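# Fetch utility cart into yellow bay, close sliding door

## Task

Go to the adjoining room, get the utility cart and bring it back so it stands in the yellow bay. All four of its wheels must be fully within the taped area and none may rest on the tape. The cart's load must remain aboard with no part overhanging its edges. Afterwards close the sliding door completely. Slamming the door, whether opening or closing it, counts as failure, and so does the robot toppling or being left tilted. Anything that stays in place only because the robot is holding it does not count as achieved.

## Robot and tools

Robot: a Hello Robot Stretch 4, about 1.6 m tall. It has a single arm: an omni-wheel base (rim at most 0.23 m from the base origin), a lift riding a mast, a telescoping arm that reaches forward, a three-joint wrist and a two-finger gripper. Occasionally something may briefly nudge a loose object.

Frames: the base frame sits on the floor under the base centre, x ahead, y to the left, z up. hand_pose is reported in this frame and marks a point between the open fingertips; with all wrist joints at 0 its axes line up with the base frame, and its printed position may be somewhat off. The odometry frame is where the base frame was when the scene began.

execute_actions(actions, cameras). actions is a list holding exactly one action (or empty, which only returns state and images). An action may have base, joints or both, plus optional pace and contact_limits; or it is end_of_arm alone. Motions in one action start together and may finish at different times.
- base: one command only, an offset from where the base last reported itself. translate_m: straight drive in metres, forward positive, -2 to 2. strafe_m: sideways drive in metres, left positive, -2 to 2. rotate_rad: turn in place in radians, counter-clockwise (left) positive, -3.2 to 3.2.
- joints: a single dict by joint name, each value an absolute target (not an offset). lift_m 0 to 1.2 m; arm_m 0 to 0.55 m; wrist_yaw_rad -1.134 to 4.276 (0 ahead, positive left, 3.14 folded back, above 3.4 the arm may block it); wrist_pitch_rad -1.117 to 4.259 (0 level, 1.57 pointing down); wrist_roll_rad -1.117 to 4.259 (0 = fingers level, positive turns clockwise viewed from behind); gripper_m -0.038 to 0.141 m, the fingertip gap (below 0 the fingers squeeze each other). Done tolerances: lift and arm ±0.004, yaw ±0.02, pitch ±0.05, roll ±0.02, gripper ±0.004. Targets outside a range are clipped and reported; other bad values or unknown keys reject the whole call with no motion.
- pace: "slow", "default", "fast" or "max" (default if omitted). Base top speeds 0.1/0.3/0.4/0.6 m/s and turn rates 1/2/3/4 rad/s; with lift above 0.2 these are reduced, down to 0.3 m/s and 1 rad/s at lift 1.2.
- contact_limits: only arm_m, 0 (gentlest) to 0.75 (firmest), default 0.5; how hard the arm may push before a contact_stop.
- end_of_arm: "enable_torque" re-enables any wrist or gripper motor that shut off; it then holds its current position.
- cameras: list of head_camera, head_left_camera, head_right_camera, wrist_camera or "all"; omitted/null means all, [] means none. The pictures line lists the image order.
Any part left out of an action may still be driving toward an earlier target without the status showing it.

wait(seconds): 0 to 10; commands nothing, returns the same as an empty action. zoom_image(camera, region): region [x0, y0, x1, y1] in pixels from the top-left of that camera's latest full image, at most 504 by 504. finished_scene(scene): the current scene's number; irreversible, so only call it once the cart is parked and the door closed without the robot holding anything in place. If a call reports a stop, later execute_actions, wait and finished_scene calls in the same reply are skipped. The robot holds its last command while the model is thinking.

Results: base_status and joint_status give each motion's outcome. "done" (for the base, wheels turned as commanded, slip possible); "off_target" (stopped short, may still push); "contact_stop_at_<key>" (blocked; lift, arm or wheels go slack, a slack lift may sag, slack wheels may roll); "limit_stop_at_<name>"; "time_out"; "torque_fault" (wrist or gripper motor maxed out and went limp until enable_torque). After these, the part forgets its target. limit_stop_at_tilt means a lean over 6 degrees: lift, arm and wheels go slack until it straightens. limit_stop_at_own_body means the joint was about to hit the robot; move away from the body. It tends to happen with pitch below -0.2 combined with roll below -0.4 or above 4. on_its_own lists uncommanded happenings; "held at" is a target, not a position. lidar_m: 12 distances in metres from the base origin, 30-degree sectors, first straight ahead then counter-clockwise (4th left, 7th behind, 10th right); "-" means nothing seen or closer than 0.25 m; it sees from about 0.15 m up, misses glass, thin legs and much behind. wrist_depth_mm: 7x7 grid of depths, 100 to 2000 mm, robot body included. base_odometry counts wheel turns (slip included), heading -3.142 to 3.142, left positive; a gap over about 0.1 rad between turned_by_wheels and turned_by_imu suggests a collision or slip, with heading error near their difference. base_tilt in degrees (forward, right positive) carries a fixed bias up to about 1.5. motor_effort is percent of maximum with peak in brackets, positive toward higher joint values, noisy with a fixed bias; for wheel_0, wheel_1, wheel_2 positive means turning right.

Gripping: command a gap smaller than the object; smaller squeezes harder and pulls it in. Only gripper effort (at commands of 0 or more) reveals a firm grip. Raise the lift if fingertips stick on a surface.

Cameras: head_camera on the mast top looks ahead and down (turn the base to look around); head_left_camera and head_right_camera are fisheyes angled steeper, showing base and arm; wrist_camera looks along the fingers.

Cautions: to unfold at the start, send lift_m 0.4 with wrist_yaw_rad 0. Avoid driving or turning with over 1 kg in the gripper and arm_m above 0.2, especially fast; steady pushes or pulls, a high gripper or high contact limit raise tipping risk. Move the door gently, never fast. Avoid drops, slips, hard hits and strong pushes, and keep the cart's load from falling.

Each tool is called after "Call:" as name(argument=value, ...), one argument or row to a line, values as JSON.

## Session

Call:
execute_actions(
  actions=[],
)

Scene clock: 0.00 s.
base_odometry: x=+0.000 y=+0.000 heading=+0.000 (m, m, rad; odometry frame)
turned_by_wheels: +0.000 (rad since the last result)
turned_by_imu: +0.000 (rad since the last result)
base_tilt: forward=-0.4 right=+0.2 (deg)
lidar_m: 0.87 1.03 0.86 0.86 1.02 1.08 1.09 1.29 2.26 1.67 1.05 0.84
base_status: not commanded
joint_positions: lift_m=+0.248 arm_m=-0.003 wrist_yaw_rad=+3.143 wrist_pitch_rad=+0.018 wrist_roll_rad=+0.015 gripper_m=+0.057
joint_status: not commanded
motor_effort: lift_m=+18 arm_m=+0 wrist_yaw_rad=-2 wrist_pitch_rad=-7 wrist_roll_rad=+0 gripper_m=-3 wheel_0=+1 wheel_1=+0 wheel_2=+0 (%)
hand_pose: x=-0.1202 y=+0.0870 z=+0.4205 quat_wxyz=(-0.001, -0.009, +0.008, +1.000) (m; base frame)
wrist_depth_mm: - 137 1281 1281 1182 1098 1025 / - 121 159 1281 1160 1098 1042 / - 123 161 1229 1182 1118 1042 / 111 138 224 1255 1182 1118 1042 / 222 1464 1336 1281 1182 1098 1060 / 1537 1464 195 1281 192 1098 1042 / 1060 1042 1138 144 1098 991 1042
pictures: head_camera, head_left_camera, head_right_camera, wrist_camera
Images, in order (width x height): head_camera 420x560, head_left_camera 420x672, head_right_camera 420x672, wrist_camera 616x392.

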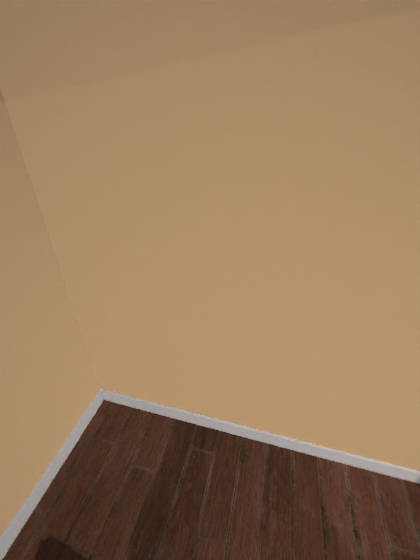

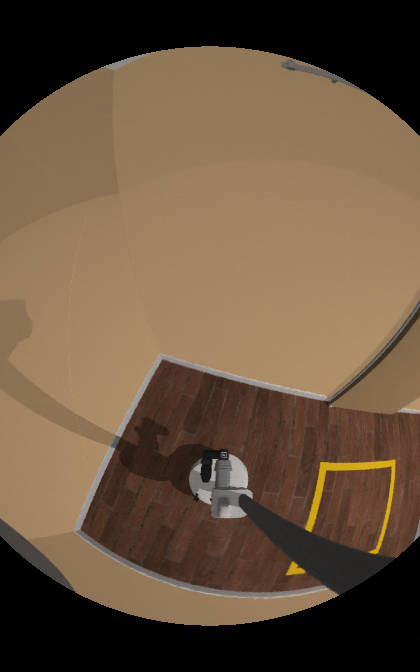

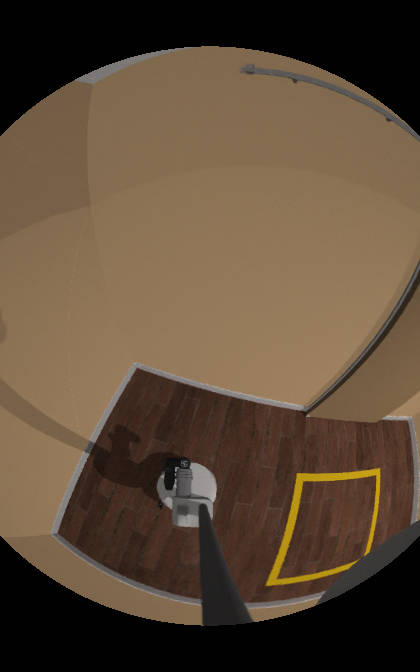

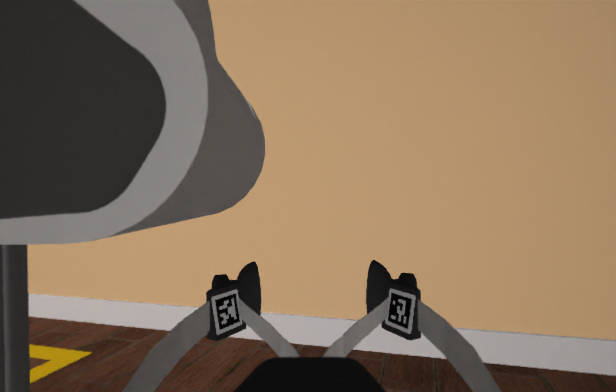

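Call:
execute_actions(
  actions=[
    {"base":{"rotate_rad":-1.0}},
  ],
)

Call:
execute_actions(
  actions=[
    {"base":{"rotate_rad":-1.0}},
  ],
)

Scene clock: 5.20 s.
base_odometry: x=+0.000 y=+0.000 heading=-0.999 (m, m, rad; odometry frame)
turned_by_wheels: -0.999 (rad since the last result)
turned_by_imu: -1.007 (rad since the last result)
base_tilt: forward=-0.4 right=+0.2 (deg)
lidar_m: 1.01 0.86 0.89 0.98 0.85 0.86 1.08 1.08 1.07 1.33 2.49 1.52
base_status: done
joint_positions: lift_m=+0.248 arm_m=-0.003 wrist_yaw_rad=+3.143 wrist_pitch_rad=+0.018 wrist_roll_rad=+0.015 gripper_m=+0.057
joint_status: not commanded
motor_effort: lift_m=+18(18) arm_m=+0(0) wrist_yaw_rad=-2(2) wrist_pitch_rad=-7(8) wrist_roll_rad=+0(1) gripper_m=-5(1) wheel_0=+3(5) wheel_1=+3(11) wheel_2=+3(7) (%)
hand_pose: x=-0.1202 y=+0.0870 z=+0.4205 quat_wxyz=(-0.001, -0.009, +0.008, +1.000) (m; base frame)
wrist_depth_mm: - 137 1397 1366 1098 904 768 / - 122 159 1366 1098 904 788 / - 122 161 1397 1118 917 788 / 111 138 223 1397 1118 904 778 / 221 1182 1397 1430 1098 917 768 / 1060 1182 195 1366 192 904 788 / 1042 1042 1160 144 1060 854 788
pictures: head_camera, head_left_camera, head_right_camera, wrist_camera
Images, in order (width x height): head_camera 420x560, head_left_camera 420x672, head_right_camera 420x672, wrist_camera 616x392.

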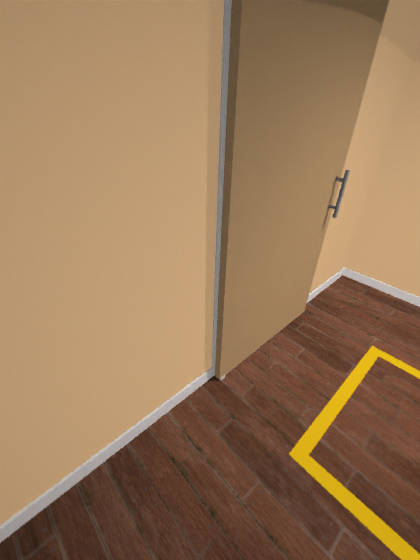

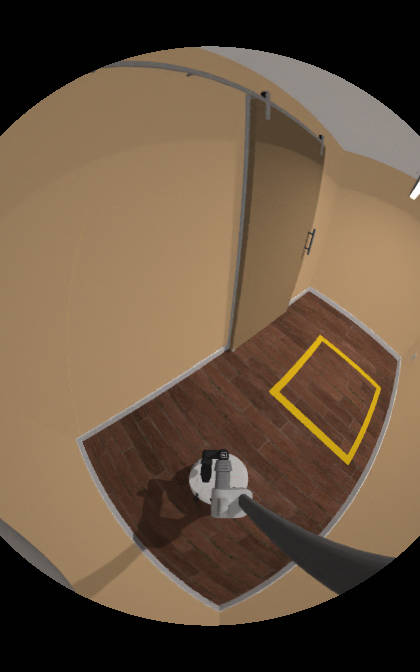

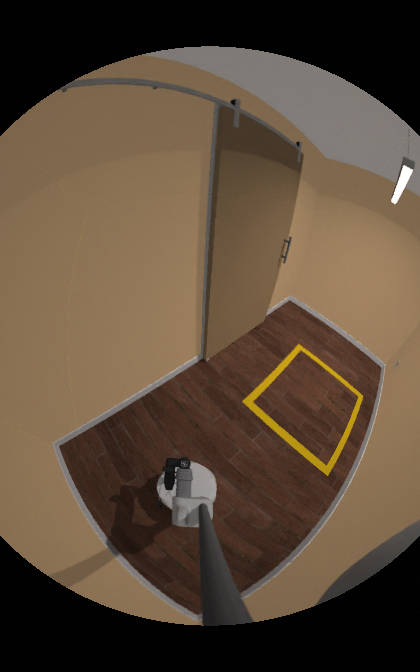

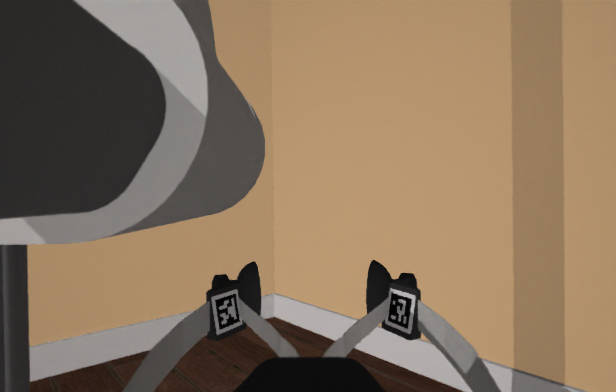

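Scene clock: 6.90 s.
base_odometry: x=+0.000 y=+0.000 heading=-1.999 (m, m, rad; odometry frame)
turned_by_wheels: -1.000 (rad since the last result)
turned_by_imu: -1.006 (rad since the last result)
base_tilt: forward=-0.3 right=+0.2 (deg)
lidar_m: 2.74 1.43 0.98 0.88 0.90 0.97 0.87 0.87 1.10 1.08 1.09 1.35
base_status: done
joint_positions: lift_m=+0.248 arm_m=-0.003 wrist_yaw_rad=+3.143 wrist_pitch_rad=+0.018 wrist_roll_rad=+0.015 gripper_m=+0.057
joint_status: not commanded
motor_effort: lift_m=+18(18) arm_m=+0(0) wrist_yaw_rad=-2(2) wrist_pitch_rad=-9(8) wrist_roll_rad=+0(0) gripper_m=-2(3) wheel_0=+1(6) wheel_1=+1(12) wheel_2=+1(7) (%)
hand_pose: x=-0.1202 y=+0.0870 z=+0.4205 quat_wxyz=(-0.001, -0.009, +0.008, +1.000) (m; base frame)
wrist_depth_mm: - 137 1008 1025 1078 1098 1060 / - 121 160 1042 1078 1098 1078 / - 122 161 1042 1060 1098 1060 / 111 138 224 1042 1078 1118 1060 / 221 976 1008 1042 1078 1098 1060 / 931 976 195 1042 192 1118 1078 / 946 946 976 144 1060 1008 1008
pictures: head_camera, head_left_camera, head_right_camera, wrist_camera
Images, in order (width x height): head_camera 420x560, head_left_camera 420x672, head_right_camera 420x672, wrist_camera 616x392.

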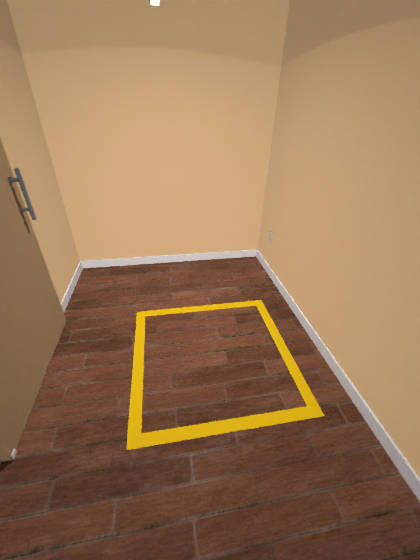

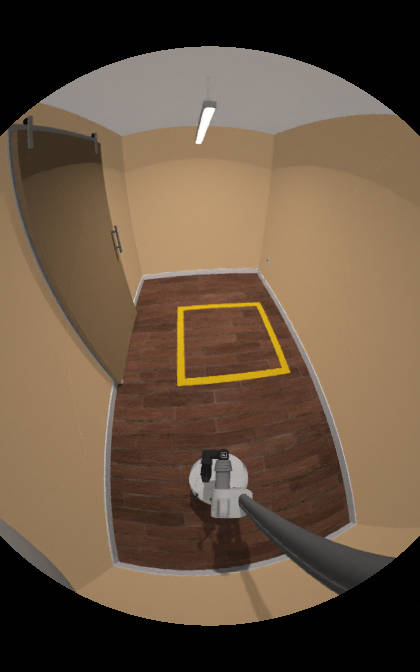

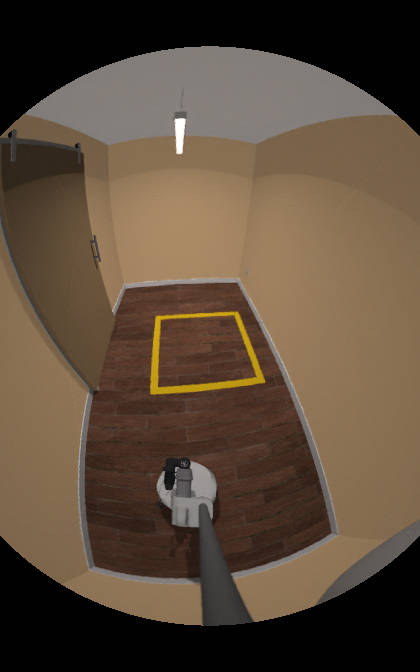

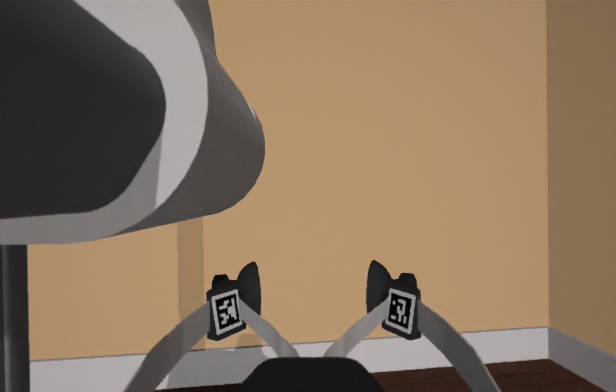

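Call:
execute_actions(
  actions=[
    {"base":{"rotate_rad":0.16}},
  ],
  cameras=[],
)

Call:
execute_actions(
  actions=[
    {"base":{"translate_m":1.7},"joints":{"lift_m":0.8}},
  ],
  cameras=[],
)

Call:
execute_actions(
  actions=[
    {"base":{"rotate_rad":1.57},"joints":{"wrist_yaw_rad":0,"gripper_m":0.12}},
  ],
)

Scene clock: 28.77 s.
base_odometry: x=+0.000 y=+0.000 heading=-1.840 (m, m, rad; odometry frame)
turned_by_wheels: +0.160 (rad since the last result)
turned_by_imu: +0.160 (rad since the last result)
base_tilt: forward=-0.4 right=+0.2 (deg)
lidar_m: 2.83 1.22 0.91 0.87 0.92 0.91 0.86 0.91 1.12 1.06 1.15 1.59
base_status: done
joint_positions: lift_m=+0.248 arm_m=-0.003 wrist_yaw_rad=+3.143 wrist_pitch_rad=+0.018 wrist_roll_rad=+0.015 gripper_m=+0.057
joint_status: not commanded
motor_effort: lift_m=+18(18) arm_m=+0(1) wrist_yaw_rad=-2(2) wrist_pitch_rad=-8(7) wrist_roll_rad=+0(0) gripper_m=-1(3) wheel_0=+0(5) wheel_1=-2(4) wheel_2=-1(8) (%)
hand_pose: x=-0.1202 y=+0.0870 z=+0.4205 quat_wxyz=(-0.001, -0.009, +0.008, +1.000) (m; base frame)
wrist_depth_mm: - 137 1025 1008 991 1008 1025 / - 121 160 1008 1008 1025 991 / - 122 161 1008 1008 1008 991 / 111 138 224 1008 1008 1008 1008 / 221 1042 1042 1008 1025 1008 1008 / 1025 1025 195 1025 192 1008 1008 / 1025 1008 991 143 1025 991 991
pictures: none
No camera images: the call's "cameras" was empty. Leave "cameras" out to get every camera's image.

Scene clock: 35.90 s.
base_odometry: x=-0.451 y=-1.639 heading=-1.839 (m, m, rad; odometry frame)
turned_by_wheels: +0.000 (rad since the last result)
turned_by_imu: -0.007 (rad since the last result)
base_tilt: forward=-0.4 right=+0.2 (deg)
lidar_m: 1.14 1.18 0.79 0.77 0.85 1.27 2.57 1.59 1.14 1.08 1.12 1.22
base_status: done
joint_positions: lift_m=+0.800 arm_m=-0.003 wrist_yaw_rad=+3.143 wrist_pitch_rad=+0.018 wrist_roll_rad=+0.015 gripper_m=+0.057
joint_status: all done
motor_effort: lift_m=+22(24) arm_m=+0(0) wrist_yaw_rad=-2(2) wrist_pitch_rad=-9(6) wrist_roll_rad=+0(1) gripper_m=-4(1) wheel_0=+0(5) wheel_1=+1(7) wheel_2=+0(11) (%)
hand_pose: x=-0.1202 y=+0.0870 z=+0.9726 quat_wxyz=(-0.001, -0.009, +0.008, +1.000) (m; base frame)
wrist_depth_mm: - 137 - - - 1921 1281 / - 121 159 - - 1863 1255 / - 123 161 - - 1863 1281 / 111 138 223 - - 1863 1255 / 222 - - - - 1863 1281 / 1808 - 195 - 193 1921 1336 / 1756 - - 143 - 1576 1308
pictures: none
No camera images: the call's "cameras" was empty. Leave "cameras" out to get every camera's image.

Scene clock: 38.30 s.
base_odometry: x=-0.451 y=-1.639 heading=-0.270 (m, m, rad; odometry frame)
turned_by_wheels: +1.570 (rad since the last result)
turned_by_imu: +1.578 (rad since the last result)
base_tilt: forward=-0.4 right=+0.2 (deg)
lidar_m: 0.78 0.84 1.29 2.52 1.57 1.15 1.09 1.12 1.21 1.13 1.20 0.78
base_status: done
joint_positions: lift_m=+0.800 arm_m=-0.003 wrist_yaw_rad=+0.000 wrist_pitch_rad=+0.018 wrist_roll_rad=+0.015 gripper_m=+0.120
joint_status: all done
motor_effort: lift_m=+21(22) arm_m=+0(0) wrist_yaw_rad=-3(10) wrist_pitch_rad=-9(8) wrist_roll_rad=+0(0) gripper_m=+0(4) wheel_0=-2(5) wheel_1=-2(6) wheel_2=+0(9) (%)
hand_pose: x=+0.4568 y=-0.0873 z=+0.9727 quat_wxyz=(+1.000, +0.008, +0.009, +0.000) (m; base frame)
wrist_depth_mm: 609 603 603 609 603 676 668 / 621 615 609 603 609 676 668 / 615 615 609 609 615 683 676 / 609 621 609 615 609 676 676 / 615 615 603 615 609 683 676 / 621 627 609 609 609 214 683 / 627 615 621 141 609 668 683
pictures: head_camera, head_left_camera, head_right_camera, wrist_camera
Images, in order (width x height): head_camera 420x560, head_left_camera 420x672, head_right_camera 420x672, wrist_camera 616x392.

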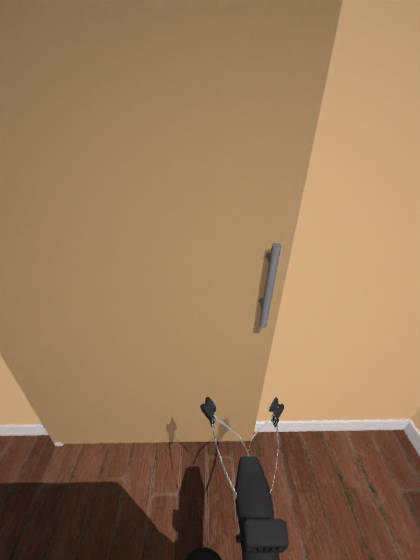

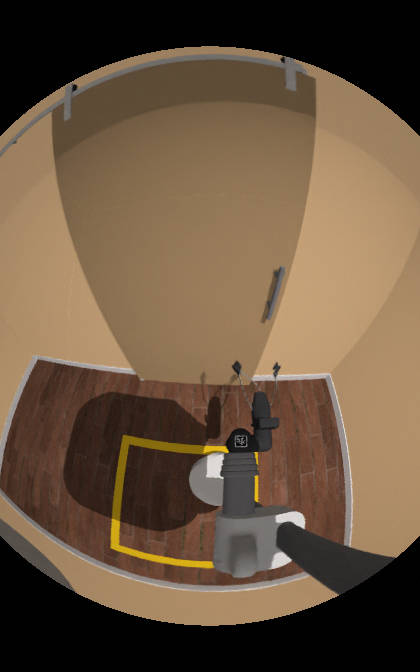

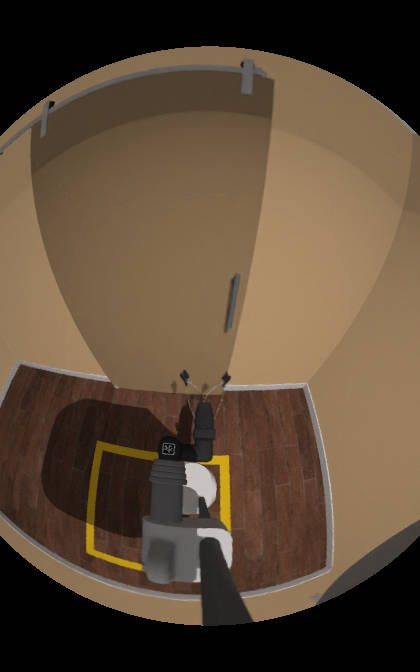

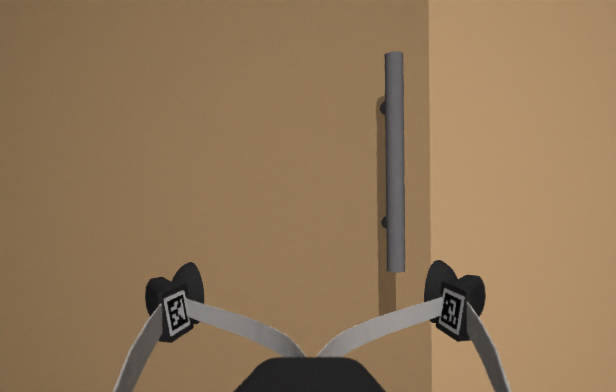

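Call:
execute_actions(
  actions=[
    {"base":{"strafe_m":-0.12},"joints":{"lift_m":0.9,"arm_m":0.08}},
  ],
  cameras=["wrist_camera","head_camera"],
)

Scene clock: 45.27 s.
base_odometry: x=-0.483 y=-1.755 heading=-0.270 (m, m, rad; odometry frame)
turned_by_wheels: +0.000 (rad since the last result)
turned_by_imu: -0.001 (rad since the last result)
base_tilt: forward=-0.4 right=+0.2 (deg)
lidar_m: 0.75 0.85 1.19 2.68 1.60 1.15 1.08 1.13 1.09 1.02 1.05 0.93
base_status: done
joint_positions: lift_m=+0.900 arm_m=+0.079 wrist_yaw_rad=+0.000 wrist_pitch_rad=+0.018 wrist_roll_rad=+0.015 gripper_m=+0.120
joint_status: all done
motor_effort: lift_m=+22(25) arm_m=+6(7) wrist_yaw_rad=-2(3) wrist_pitch_rad=-8(7) wrist_roll_rad=+0(0) gripper_m=-1(1) wheel_0=+1(9) wheel_1=-1(7) wheel_2=+1(0) (%)
hand_pose: x=+0.5383 y=-0.0874 z=+1.0726 quat_wxyz=(+1.000, +0.008, +0.009, +0.000) (m; base frame)
wrist_depth_mm: 530 530 525 525 591 591 585 / 535 535 525 535 603 597 591 / 535 525 535 525 591 597 591 / 539 535 525 530 597 591 597 / 525 544 535 535 597 597 597 / 535 535 539 525 535 214 597 / 535 539 539 142 597 609 597
pictures: head_camera, wrist_camera
Images, in order (width x height): head_camera 420x560, wrist_camera 616x392.

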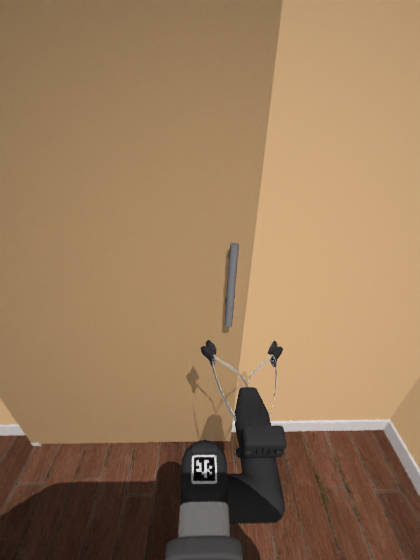

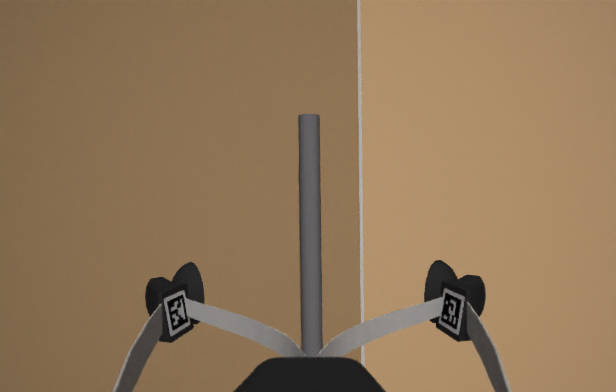

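Call:
execute_actions(
  actions=[
    {"joints":{"lift_m":0.85,"arm_m":0.24}},
  ],
  cameras=["wrist_camera","head_camera"],
)

Scene clock: 50.43 s.
base_odometry: x=-0.483 y=-1.755 heading=-0.270 (m, m, rad; odometry frame)
turned_by_wheels: +0.000 (rad since the last result)
turned_by_imu: -0.001 (rad since the last result)
base_tilt: forward=-0.3 right=+0.2 (deg)
lidar_m: 0.74 0.86 1.17 2.67 1.56 1.15 1.06 1.15 1.05 1.02 1.06 0.91
base_status: not commanded
joint_positions: lift_m=+0.850 arm_m=+0.239 wrist_yaw_rad=+0.000 wrist_pitch_rad=+0.018 wrist_roll_rad=+0.015 gripper_m=+0.120
joint_status: all done
motor_effort: lift_m=+13(23) arm_m=+6(6) wrist_yaw_rad=-3(2) wrist_pitch_rad=-8(9) wrist_roll_rad=+0(0) gripper_m=+2(1) wheel_0=+0(0) wheel_1=-1(1) wheel_2=+1(1) (%)
hand_pose: x=+0.6983 y=-0.0874 z=+1.0233 quat_wxyz=(+1.000, +0.008, +0.009, +0.000) (m; base frame)
wrist_depth_mm: 370 368 366 366 433 433 430 / 373 370 370 366 436 433 433 / 375 370 368 366 436 433 433 / 373 370 370 373 436 427 433 / 375 373 370 370 430 439 433 / 370 373 370 370 370 216 436 / 375 373 373 142 439 436 436
pictures: head_camera, wrist_camera
Images, in order (width x height): head_camera 420x560, wrist_camera 616x392.

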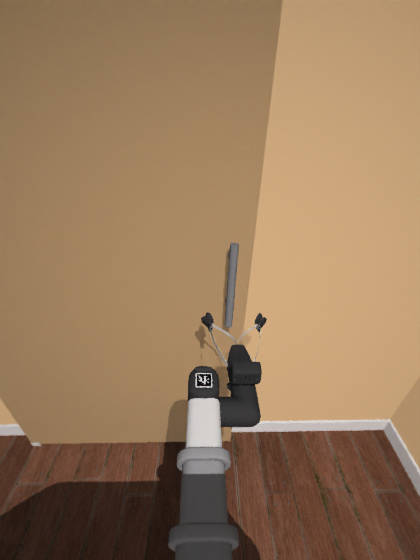

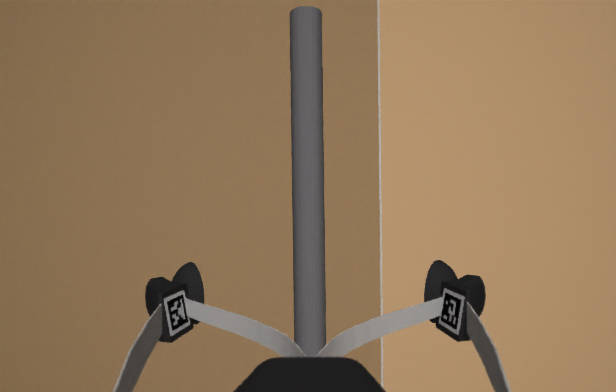

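Call:
execute_actions(
  actions=[
    {"base":{"translate_m":0.1},"pace":"slow"},
  ],
  cameras=[],
)

Call:
execute_actions(
  actions=[
    {"joints":{"gripper_m":0.03}},
  ],
  cameras=[],
)

Call:
execute_actions(
  actions=[
    {"base":{"strafe_m":0.3},"pace":"slow"},
  ],
)

Scene clock: 58.67 s.
base_odometry: x=-0.387 y=-1.781 heading=-0.270 (m, m, rad; odometry frame)
turned_by_wheels: +0.000 (rad since the last result)
turned_by_imu: -0.002 (rad since the last result)
base_tilt: forward=-0.3 right=+0.1 (deg)
lidar_m: 0.66 0.75 1.00 2.68 1.72 1.27 1.19 1.22 1.07 1.03 1.07 0.81
base_status: done
joint_positions: lift_m=+0.850 arm_m=+0.239 wrist_yaw_rad=+0.000 wrist_pitch_rad=+0.018 wrist_roll_rad=+0.015 gripper_m=+0.120
joint_status: not commanded
motor_effort: lift_m=+13(13) arm_m=+6(6) wrist_yaw_rad=-2(2) wrist_pitch_rad=-7(8) wrist_roll_rad=-1(0) gripper_m=-3(0) wheel_0=+1(4) wheel_1=+2(5) wheel_2=-2(8) (%)
hand_pose: x=+0.6983 y=-0.0874 z=+1.0233 quat_wxyz=(+1.000, +0.008, +0.009, +0.000) (m; base frame)
wrist_depth_mm: 266 267 267 202 267 330 330 / 270 267 267 204 266 332 330 / 271 270 268 205 266 330 332 / 272 270 270 206 268 332 332 / 272 271 271 210 268 336 330 / 272 271 270 268 270 214 334 / 272 273 270 142 271 336 336
pictures: none
No camera images: the call's "cameras" was empty. Leave "cameras" out to get every camera's image.

Scene clock: 60.43 s.
base_odometry: x=-0.387 y=-1.781 heading=-0.270 (m, m, rad; odometry frame)
turned_by_wheels: +0.000 (rad since the last result)
turned_by_imu: -0.001 (rad since the last result)
base_tilt: forward=-0.4 right=+0.3 (deg)
lidar_m: 0.65 0.75 1.04 2.68 1.71 1.23 1.18 1.25 1.08 1.02 1.07 0.80
base_status: not commanded
joint_positions: lift_m=+0.850 arm_m=+0.239 wrist_yaw_rad=+0.000 wrist_pitch_rad=+0.018 wrist_roll_rad=+0.015 gripper_m=+0.030
joint_status: all done
motor_effort: lift_m=+13(13) arm_m=+6(6) wrist_yaw_rad=-2(3) wrist_pitch_rad=-7(7) wrist_roll_rad=+0(0) gripper_m=-3(9) wheel_0=+1(1) wheel_1=+2(2) wheel_2=-2(2) (%)
hand_pose: x=+0.6983 y=-0.0874 z=+1.0233 quat_wxyz=(+1.000, +0.008, +0.009, +0.000) (m; base frame)
wrist_depth_mm: 270 266 267 202 267 330 329 / 270 268 267 204 268 332 330 / 270 268 270 205 267 334 330 / 268 270 270 207 270 336 332 / 271 270 271 210 270 336 334 / 272 271 196 202 191 336 334 / 271 273 272 152 270 334 336
pictures: none
No camera images: the call's "cameras" was empty. Leave "cameras" out to get every camera's image.

Scene clock: 64.57 s.
base_odometry: x=-0.306 y=-1.493 heading=-0.271 (m, m, rad; odometry frame)
turned_by_wheels: -0.001 (rad since the last result)
turned_by_imu: -0.017 (rad since the last result)
base_tilt: forward=-0.4 right=+0.1 (deg)
lidar_m: 0.65 0.73 1.00 2.38 1.77 1.26 1.18 1.24 1.39 1.31 1.12 0.87
base_status: done
joint_positions: lift_m=+0.850 arm_m=+0.239 wrist_yaw_rad=-0.006 wrist_pitch_rad=+0.018 wrist_roll_rad=+0.015 gripper_m=+0.030
joint_status: not commanded
on_its_own: wrist_yaw_rad is at rest, and its effort (+15) is outside its rest range (-13 to +13)
motor_effort: lift_m=+13(13) arm_m=+4(6) wrist_yaw_rad=+15(76) wrist_pitch_rad=-8(7) wrist_roll_rad=+0(1) gripper_m=-8(18) wheel_0=-6(31) wheel_1=+0(6) wheel_2=-7(16) (%)
hand_pose: x=+0.6982 y=-0.0891 z=+1.0233 quat_wxyz=(+1.000, +0.008, +0.009, -0.003) (m; base frame)
wrist_depth_mm: 260 260 262 199 264 - 466 / 259 260 263 200 262 - 462 / 262 263 263 201 264 - 469 / 260 263 263 204 264 - 469 / 262 263 264 206 266 - 466 / 263 263 195 198 190 - 466 / 263 263 265 154 267 - 1921
pictures: head_camera, head_left_camera, head_right_camera, wrist_camera
Images, in order (width x height): head_camera 420x560, head_left_camera 420x672, head_right_camera 420x672, wrist_camera 616x392.

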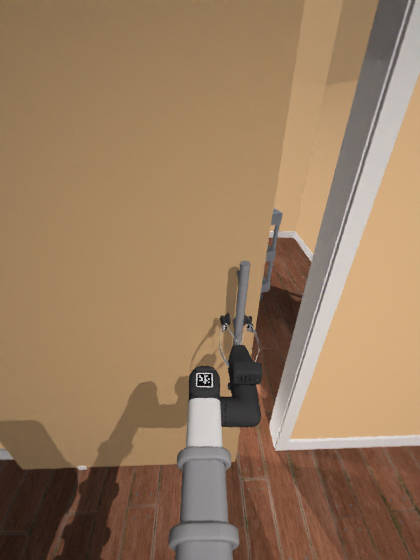

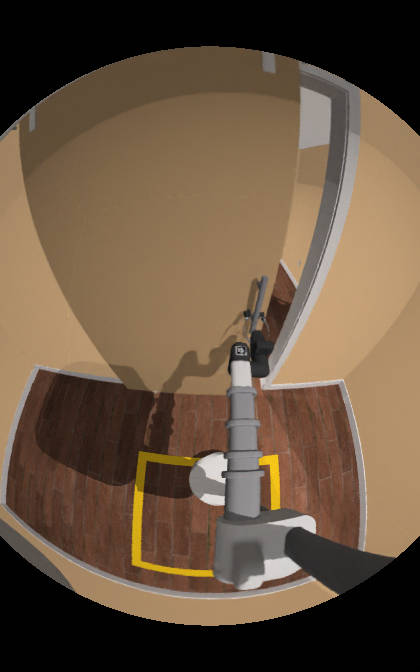

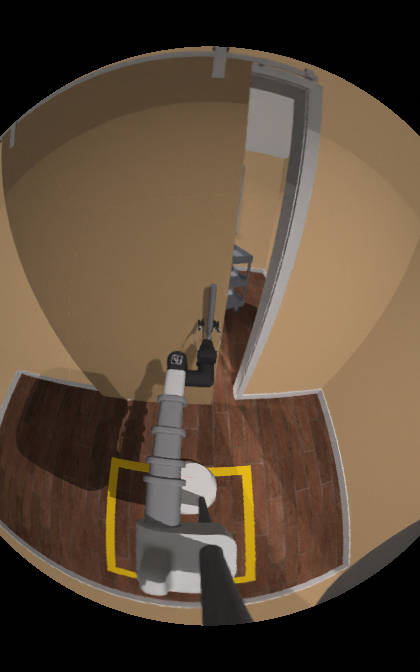

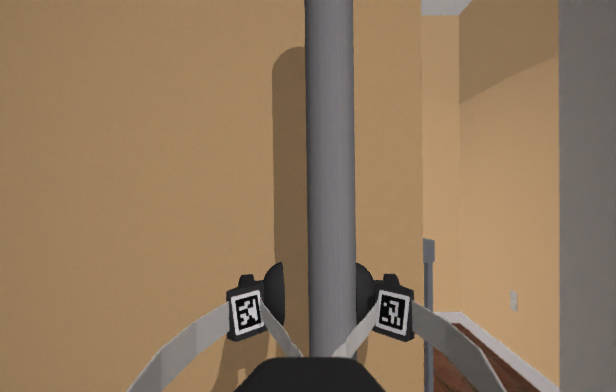

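Call:
execute_actions(
  actions=[
    {"base":{"strafe_m":0.6},"pace":"slow"},
  ],
  cameras=["head_camera","head_right_camera"],
)

Scene clock: 76.97 s.
base_odometry: x=-0.144 y=-0.915 heading=-0.273 (m, m, rad; odometry frame)
turned_by_wheels: -0.002 (rad since the last result)
turned_by_imu: -0.044 (rad since the last result)
base_tilt: forward=-0.4 right=+0.3 (deg)
lidar_m: 0.65 0.67 0.92 1.77 1.79 1.32 1.22 1.26 1.66 1.90 1.24 0.72
base_status: done
joint_positions: lift_m=+0.850 arm_m=+0.240 wrist_yaw_rad=-0.019 wrist_pitch_rad=+0.018 wrist_roll_rad=+0.015 gripper_m=+0.030
joint_status: not commanded
on_its_own: wrist_yaw_rad is at rest, and its effort (+51) is outside its rest range (-13 to +13)
motor_effort: lift_m=+13(13) arm_m=+3(4) wrist_yaw_rad=+51(68) wrist_pitch_rad=-7(8) wrist_roll_rad=+0(1) gripper_m=-10(18) wheel_0=-14(31) wheel_1=-1(4) wheel_2=-12(15) (%)
hand_pose: x=+0.6972 y=-0.0927 z=+1.0232 quat_wxyz=(+1.000, +0.008, +0.009, -0.009) (m; base frame)
wrist_depth_mm: 224 229 232 236 174 - - / 225 229 234 236 176 - - / 225 230 235 238 176 - - / 227 231 235 238 177 - - / 227 230 235 240 178 1618 - / 228 232 191 239 179 1661 - / 228 231 236 163 178 248 -
pictures: head_camera, head_right_camera
Images, in order (width x height): head_camera 420x560, head_right_camera 420x672.

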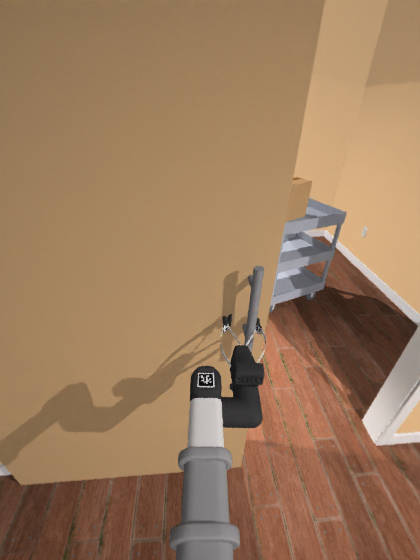

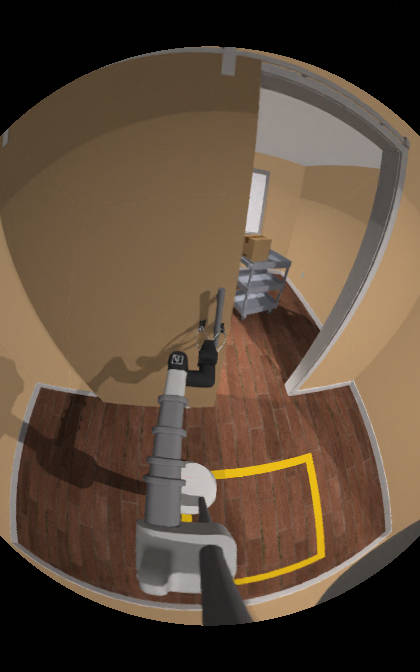

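Call:
execute_actions(
  actions=[
    {"base":{"rotate_rad":0.08},"pace":"slow"},
  ],
  cameras=[],
)

Call:
execute_actions(
  actions=[
    {"base":{"strafe_m":0.3},"pace":"slow"},
  ],
  cameras=["head_camera","head_right_camera"],
)

Scene clock: 86.87 s.
base_odometry: x=-0.145 y=-0.915 heading=-0.194 (m, m, rad; odometry frame)
turned_by_wheels: +0.079 (rad since the last result)
turned_by_imu: +0.028 (rad since the last result)
base_tilt: forward=-0.6 right=+0.3 (deg)
lidar_m: 0.64 0.68 0.95 1.79 1.82 1.29 1.23 1.29 1.76 1.89 1.21 1.89
base_status: done
joint_positions: lift_m=+0.850 arm_m=+0.239 wrist_yaw_rad=-0.017 wrist_pitch_rad=+0.021 wrist_roll_rad=+0.015 gripper_m=+0.030
joint_status: not commanded
on_its_own: wrist_yaw_rad is at rest, and its effort (+46) is outside its rest range (-13 to +13)
motor_effort: lift_m=+14(14) arm_m=+6(6) wrist_yaw_rad=+46(87) wrist_pitch_rad=-14(20) wrist_roll_rad=+0(0) gripper_m=-3(17) wheel_0=-2(26) wheel_1=+2(13) wheel_2=-19(26) (%)
hand_pose: x=+0.6968 y=-0.0922 z=+1.0226 quat_wxyz=(+1.000, +0.008, +0.010, -0.008) (m; base frame)
wrist_depth_mm: 224 225 229 229 233 - - / 224 227 229 230 234 - - / 227 227 229 232 234 - - / 226 227 229 232 235 - - / 226 229 231 232 235 1537 - / 228 229 189 232 178 1863 - / 227 229 232 168 236 237 -
pictures: none
No camera images: the call's "cameras" was empty. Leave "cameras" out to get every camera's image.

Scene clock: 91.00 s.
base_odometry: x=-0.087 y=-0.621 heading=-0.195 (m, m, rad; odometry frame)
turned_by_wheels: -0.001 (rad since the last result)
turned_by_imu: -0.317 (rad since the last result)
base_tilt: forward=-2.3 right=+1.3 (deg)
lidar_m: 0.60 0.59 0.63 1.18 1.60 1.62 1.31 1.28 1.45 2.10 1.58 1.30
base_status: done
joint_positions: lift_m=+0.850 arm_m=+0.239 wrist_yaw_rad=-0.011 wrist_pitch_rad=+0.028 wrist_roll_rad=+0.013 gripper_m=+0.030
joint_status: not commanded
on_its_own: wrist_yaw_rad is at rest, and its effort (+29) is outside its rest range (-13 to +13); wrist_pitch_rad is at rest, and its effort (-37) is outside its rest range (-23 to +23)
motor_effort: lift_m=+18(18) arm_m=+7(6) wrist_yaw_rad=+29(45) wrist_pitch_rad=-37(63) wrist_roll_rad=+5(12) gripper_m=-4(7) wheel_0=-2(2) wheel_1=+6(10) wheel_2=-17(17) (%)
hand_pose: x=+0.6972 y=-0.0905 z=+1.0200 quat_wxyz=(+1.000, +0.007, +0.014, -0.005) (m; base frame)
wrist_depth_mm: 198 213 230 238 - - 1983 / 198 213 229 216 - - 1983 / 199 212 229 239 - - - / 198 213 229 238 - - 1983 / 199 213 229 239 1708 - 1983 / 198 211 190 238 185 - 1983 / 197 205 225 143 267 - -
pictures: head_camera, head_right_camera
Images, in order (width x height): head_camera 420x560, head_right_camera 420x672.

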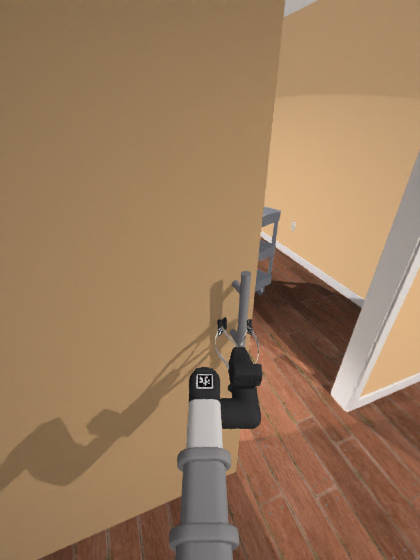

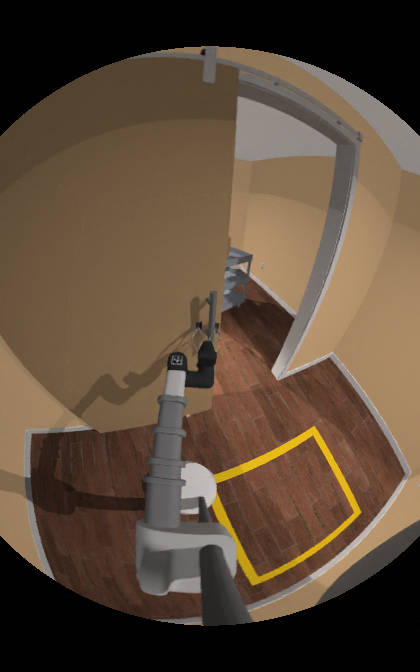

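Call:
execute_actions(
  actions=[
    {"joints":{"gripper_m":0.12}},
  ],
  cameras=[],
)

Call:
execute_actions(
  actions=[
    {"joints":{"arm_m":0.0}},
  ],
  cameras=[],
)

Call:
execute_actions(
  actions=[
    {"base":{"rotate_rad":0.8}},
  ],
)

Scene clock: 100.07 s.
base_odometry: x=-0.087 y=-0.621 heading=-0.196 (m, m, rad; odometry frame)
turned_by_wheels: +0.000 (rad since the last result)
turned_by_imu: +0.014 (rad since the last result)
base_tilt: forward=-2.4 right=+1.3 (deg)
lidar_m: 0.60 0.59 0.66 1.19 1.62 1.58 1.30 1.30 1.43 2.12 1.53 1.34
base_status: not commanded
joint_positions: lift_m=+0.850 arm_m=+0.239 wrist_yaw_rad=-0.014 wrist_pitch_rad=+0.028 wrist_roll_rad=+0.013 gripper_m=+0.120
joint_status: all done
on_its_own: wrist_yaw_rad is at rest, and its effort (+37) is outside its rest range (-13 to +13); wrist_pitch_rad is at rest, and its effort (-35) is outside its rest range (-23 to +23)
motor_effort: lift_m=+18(18) arm_m=+6(6) wrist_yaw_rad=+37(37) wrist_pitch_rad=-35(34) wrist_roll_rad=+4(5) gripper_m=+2(5) wheel_0=-1(1) wheel_1=+6(7) wheel_2=-17(17) (%)
hand_pose: x=+0.6970 y=-0.0913 z=+1.0200 quat_wxyz=(+1.000, +0.007, +0.014, -0.007) (m; base frame)
wrist_depth_mm: 198 211 227 241 265 - 1921 / 198 211 226 237 266 - 1983 / 196 211 226 240 264 - 1983 / 198 211 224 240 264 - 1983 / 198 211 225 241 227 - 1983 / 197 210 192 213 182 - - / 196 204 222 153 186 - -
pictures: none
No camera images: the call's "cameras" was empty. Leave "cameras" out to get every camera's image.

Scene clock: 101.90 s.
base_odometry: x=-0.087 y=-0.621 heading=-0.195 (m, m, rad; odometry frame)
turned_by_wheels: +0.001 (rad since the last result)
turned_by_imu: -0.023 (rad since the last result)
base_tilt: forward=-0.4 right=+0.2 (deg)
lidar_m: 0.59 0.57 0.65 1.15 1.61 1.64 1.34 1.33 1.51 2.11 1.60 1.33
base_status: not commanded
joint_positions: lift_m=+0.850 arm_m=+0.001 wrist_yaw_rad=+0.000 wrist_pitch_rad=+0.018 wrist_roll_rad=+0.015 gripper_m=+0.120
joint_status: all done
motor_effort: lift_m=+18(18) arm_m=-6(6) wrist_yaw_rad=-2(38) wrist_pitch_rad=-5(35) wrist_roll_rad=-1(4) gripper_m=+0(3) wheel_0=+0(9) wheel_1=+0(6) wheel_2=-1(17) (%)
hand_pose: x=+0.4604 y=-0.0874 z=+1.0230 quat_wxyz=(+1.000, +0.008, +0.009, +0.000) (m; base frame)
wrist_depth_mm: 355 373 404 433 - - - / 355 377 402 433 - - - / 351 377 402 430 - - - / 351 377 404 430 - - - / 351 379 407 430 - - - / 353 370 394 433 379 215 - / 357 375 404 142 - - -
pictures: none
No camera images: the call's "cameras" was empty. Leave "cameras" out to get every camera's image.

Scene clock: 103.43 s.
base_odometry: x=-0.087 y=-0.621 heading=+0.605 (m, m, rad; odometry frame)
turned_by_wheels: +0.800 (rad since the last result)
turned_by_imu: +0.804 (rad since the last result)
base_tilt: forward=-0.4 right=+0.2 (deg)
lidar_m: 0.58 0.77 1.59 1.63 1.40 1.31 1.37 1.80 2.11 1.32 0.62 0.57
base_status: done
joint_positions: lift_m=+0.850 arm_m=+0.001 wrist_yaw_rad=+0.000 wrist_pitch_rad=+0.018 wrist_roll_rad=+0.015 gripper_m=+0.120
joint_status: not commanded
motor_effort: lift_m=+18(18) arm_m=-6(6) wrist_yaw_rad=-3(3) wrist_pitch_rad=-7(7) wrist_roll_rad=-1(1) gripper_m=-2(3) wheel_0=+0(5) wheel_1=-3(11) wheel_2=-1(8) (%)
hand_pose: x=+0.4604 y=-0.0874 z=+1.0230 quat_wxyz=(+1.000, +0.008, +0.009, +0.000) (m; base frame)
wrist_depth_mm: 585 500 433 389 349 319 294 / 591 500 436 389 351 317 296 / 585 504 442 389 351 319 297 / 591 504 445 394 353 320 296 / 597 508 452 392 353 319 296 / 609 512 421 394 345 213 300 / 597 492 449 142 351 320 300
pictures: head_camera, head_left_camera, head_right_camera, wrist_camera
Images, in order (width x height): head_camera 420x560, head_left_camera 420x672, head_right_camera 420x672, wrist_camera 616x392.

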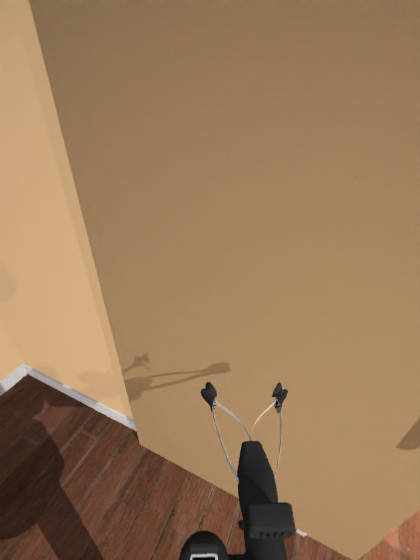

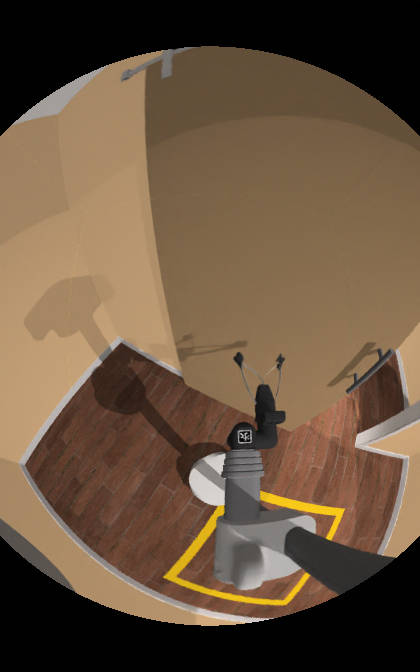

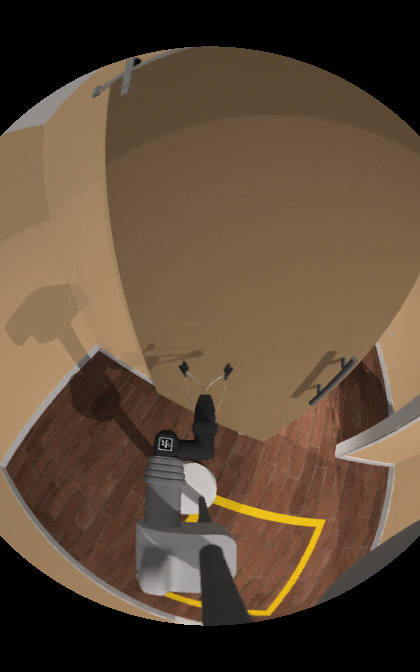

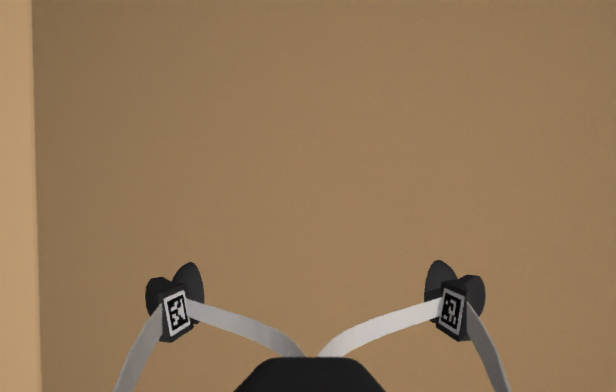

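Call:
execute_actions(
  actions=[
    {"base":{"rotate_rad":-0.44}},
  ],
  cameras=[],
)

Call:
execute_actions(
  actions=[
    {"base":{"translate_m":-0.15}},
  ],
  cameras=[],
)

Call:
execute_actions(
  actions=[
    {"base":{"strafe_m":-0.55}},
  ],
)

Scene clock: 112.03 s.
base_odometry: x=-0.087 y=-0.621 heading=+0.165 (m, m, rad; odometry frame)
turned_by_wheels: -0.440 (rad since the last result)
turned_by_imu: -0.444 (rad since the last result)
base_tilt: forward=-0.4 right=+0.2 (deg)
lidar_m: 0.56 0.61 0.83 1.59 1.63 1.40 1.32 1.39 1.93 2.10 1.34 0.61
base_status: done
joint_positions: lift_m=+0.850 arm_m=+0.001 wrist_yaw_rad=+0.000 wrist_pitch_rad=+0.018 wrist_roll_rad=+0.015 gripper_m=+0.120
joint_status: not commanded
motor_effort: lift_m=+18(18) arm_m=-6(6) wrist_yaw_rad=-2(2) wrist_pitch_rad=-7(6) wrist_roll_rad=-2(1) gripper_m=-4(1) wheel_0=+2(6) wheel_1=+1(6) wheel_2=+0(8) (%)
hand_pose: x=+0.4604 y=-0.0874 z=+1.0230 quat_wxyz=(+1.000, +0.008, +0.009, +0.000) (m; base frame)
wrist_depth_mm: 368 370 364 364 362 362 362 / 370 373 368 366 366 364 359 / 373 368 370 362 362 362 362 / 373 370 366 366 362 366 364 / 373 375 373 368 364 364 362 / 375 373 368 368 366 214 364 / 375 370 373 142 368 364 364
pictures: none
No camera images: the call's "cameras" was empty. Leave "cameras" out to get every camera's image.

Scene clock: 113.87 s.
base_odometry: x=-0.235 y=-0.645 heading=+0.165 (m, m, rad; odometry frame)
turned_by_wheels: +0.000 (rad since the last result)
turned_by_imu: +0.000 (rad since the last result)
base_tilt: forward=-0.4 right=+0.1 (deg)
lidar_m: 0.71 0.76 1.17 1.61 1.66 1.24 1.16 1.24 1.70 2.10 1.42 0.73
base_status: done
joint_positions: lift_m=+0.850 arm_m=+0.001 wrist_yaw_rad=+0.000 wrist_pitch_rad=+0.018 wrist_roll_rad=+0.015 gripper_m=+0.120
joint_status: not commanded
motor_effort: lift_m=+18(18) arm_m=-6(6) wrist_yaw_rad=-2(1) wrist_pitch_rad=-8(6) wrist_roll_rad=-1(0) gripper_m=-1(2) wheel_0=-1(5) wheel_1=-3(8) wheel_2=+1(11) (%)
hand_pose: x=+0.4604 y=-0.0874 z=+1.0230 quat_wxyz=(+1.000, +0.008, +0.009, +0.000) (m; base frame)
wrist_depth_mm: 521 525 521 517 512 512 - / 521 521 521 517 517 508 - / 525 521 521 517 512 508 - / 525 521 525 517 517 512 - / 535 525 517 517 521 512 1863 / 530 521 525 525 521 214 1808 / 530 525 525 142 521 517 1808
pictures: none
No camera images: the call's "cameras" was empty. Leave "cameras" out to get every camera's image.

Scene clock: 117.03 s.
base_odometry: x=-0.144 y=-1.188 heading=+0.165 (m, m, rad; odometry frame)
turned_by_wheels: +0.000 (rad since the last result)
turned_by_imu: +0.002 (rad since the last result)
base_tilt: forward=-0.4 right=+0.3 (deg)
lidar_m: 0.72 0.69 1.03 2.15 1.65 1.24 1.16 1.21 1.63 1.54 1.13 1.01
base_status: done
joint_positions: lift_m=+0.850 arm_m=+0.001 wrist_yaw_rad=+0.000 wrist_pitch_rad=+0.018 wrist_roll_rad=+0.015 gripper_m=+0.120
joint_status: not commanded
motor_effort: lift_m=+18(18) arm_m=-6(6) wrist_yaw_rad=-2(2) wrist_pitch_rad=-7(5) wrist_roll_rad=-1(1) gripper_m=-3(3) wheel_0=+1(9) wheel_1=+1(9) wheel_2=+0(0) (%)
hand_pose: x=+0.4604 y=-0.0874 z=+1.0230 quat_wxyz=(+1.000, +0.008, +0.009, +0.000) (m; base frame)
wrist_depth_mm: 517 517 - - - - - / 517 517 - - - - - / 517 525 - - - - - / 521 525 - - - - - / 521 517 - - 1921 - - / 521 521 - - 1661 213 - / 530 521 - 142 - - -
pictures: head_camera, head_left_camera, head_right_camera, wrist_camera
Images, in order (width x height): head_camera 420x560, head_left_camera 420x672, head_right_camera 420x672, wrist_camera 616x392.

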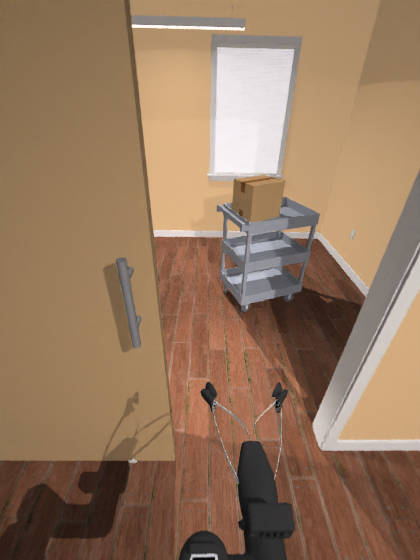

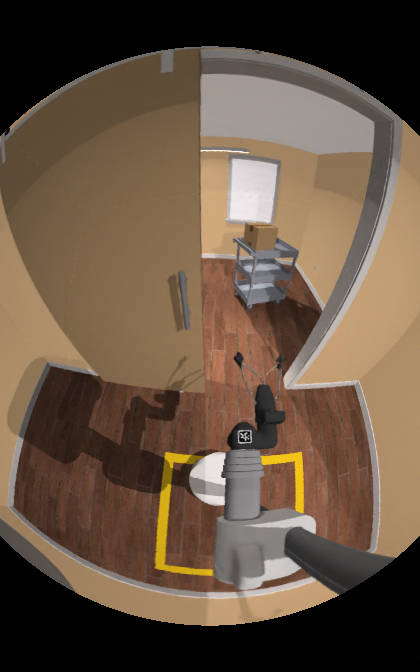

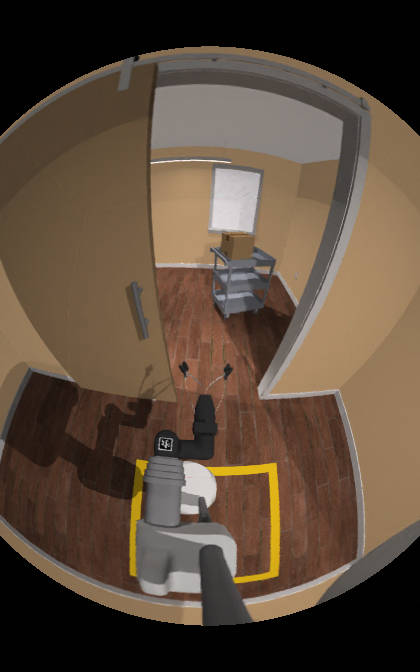

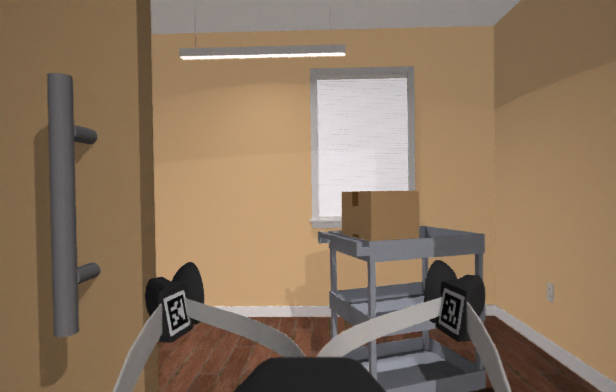

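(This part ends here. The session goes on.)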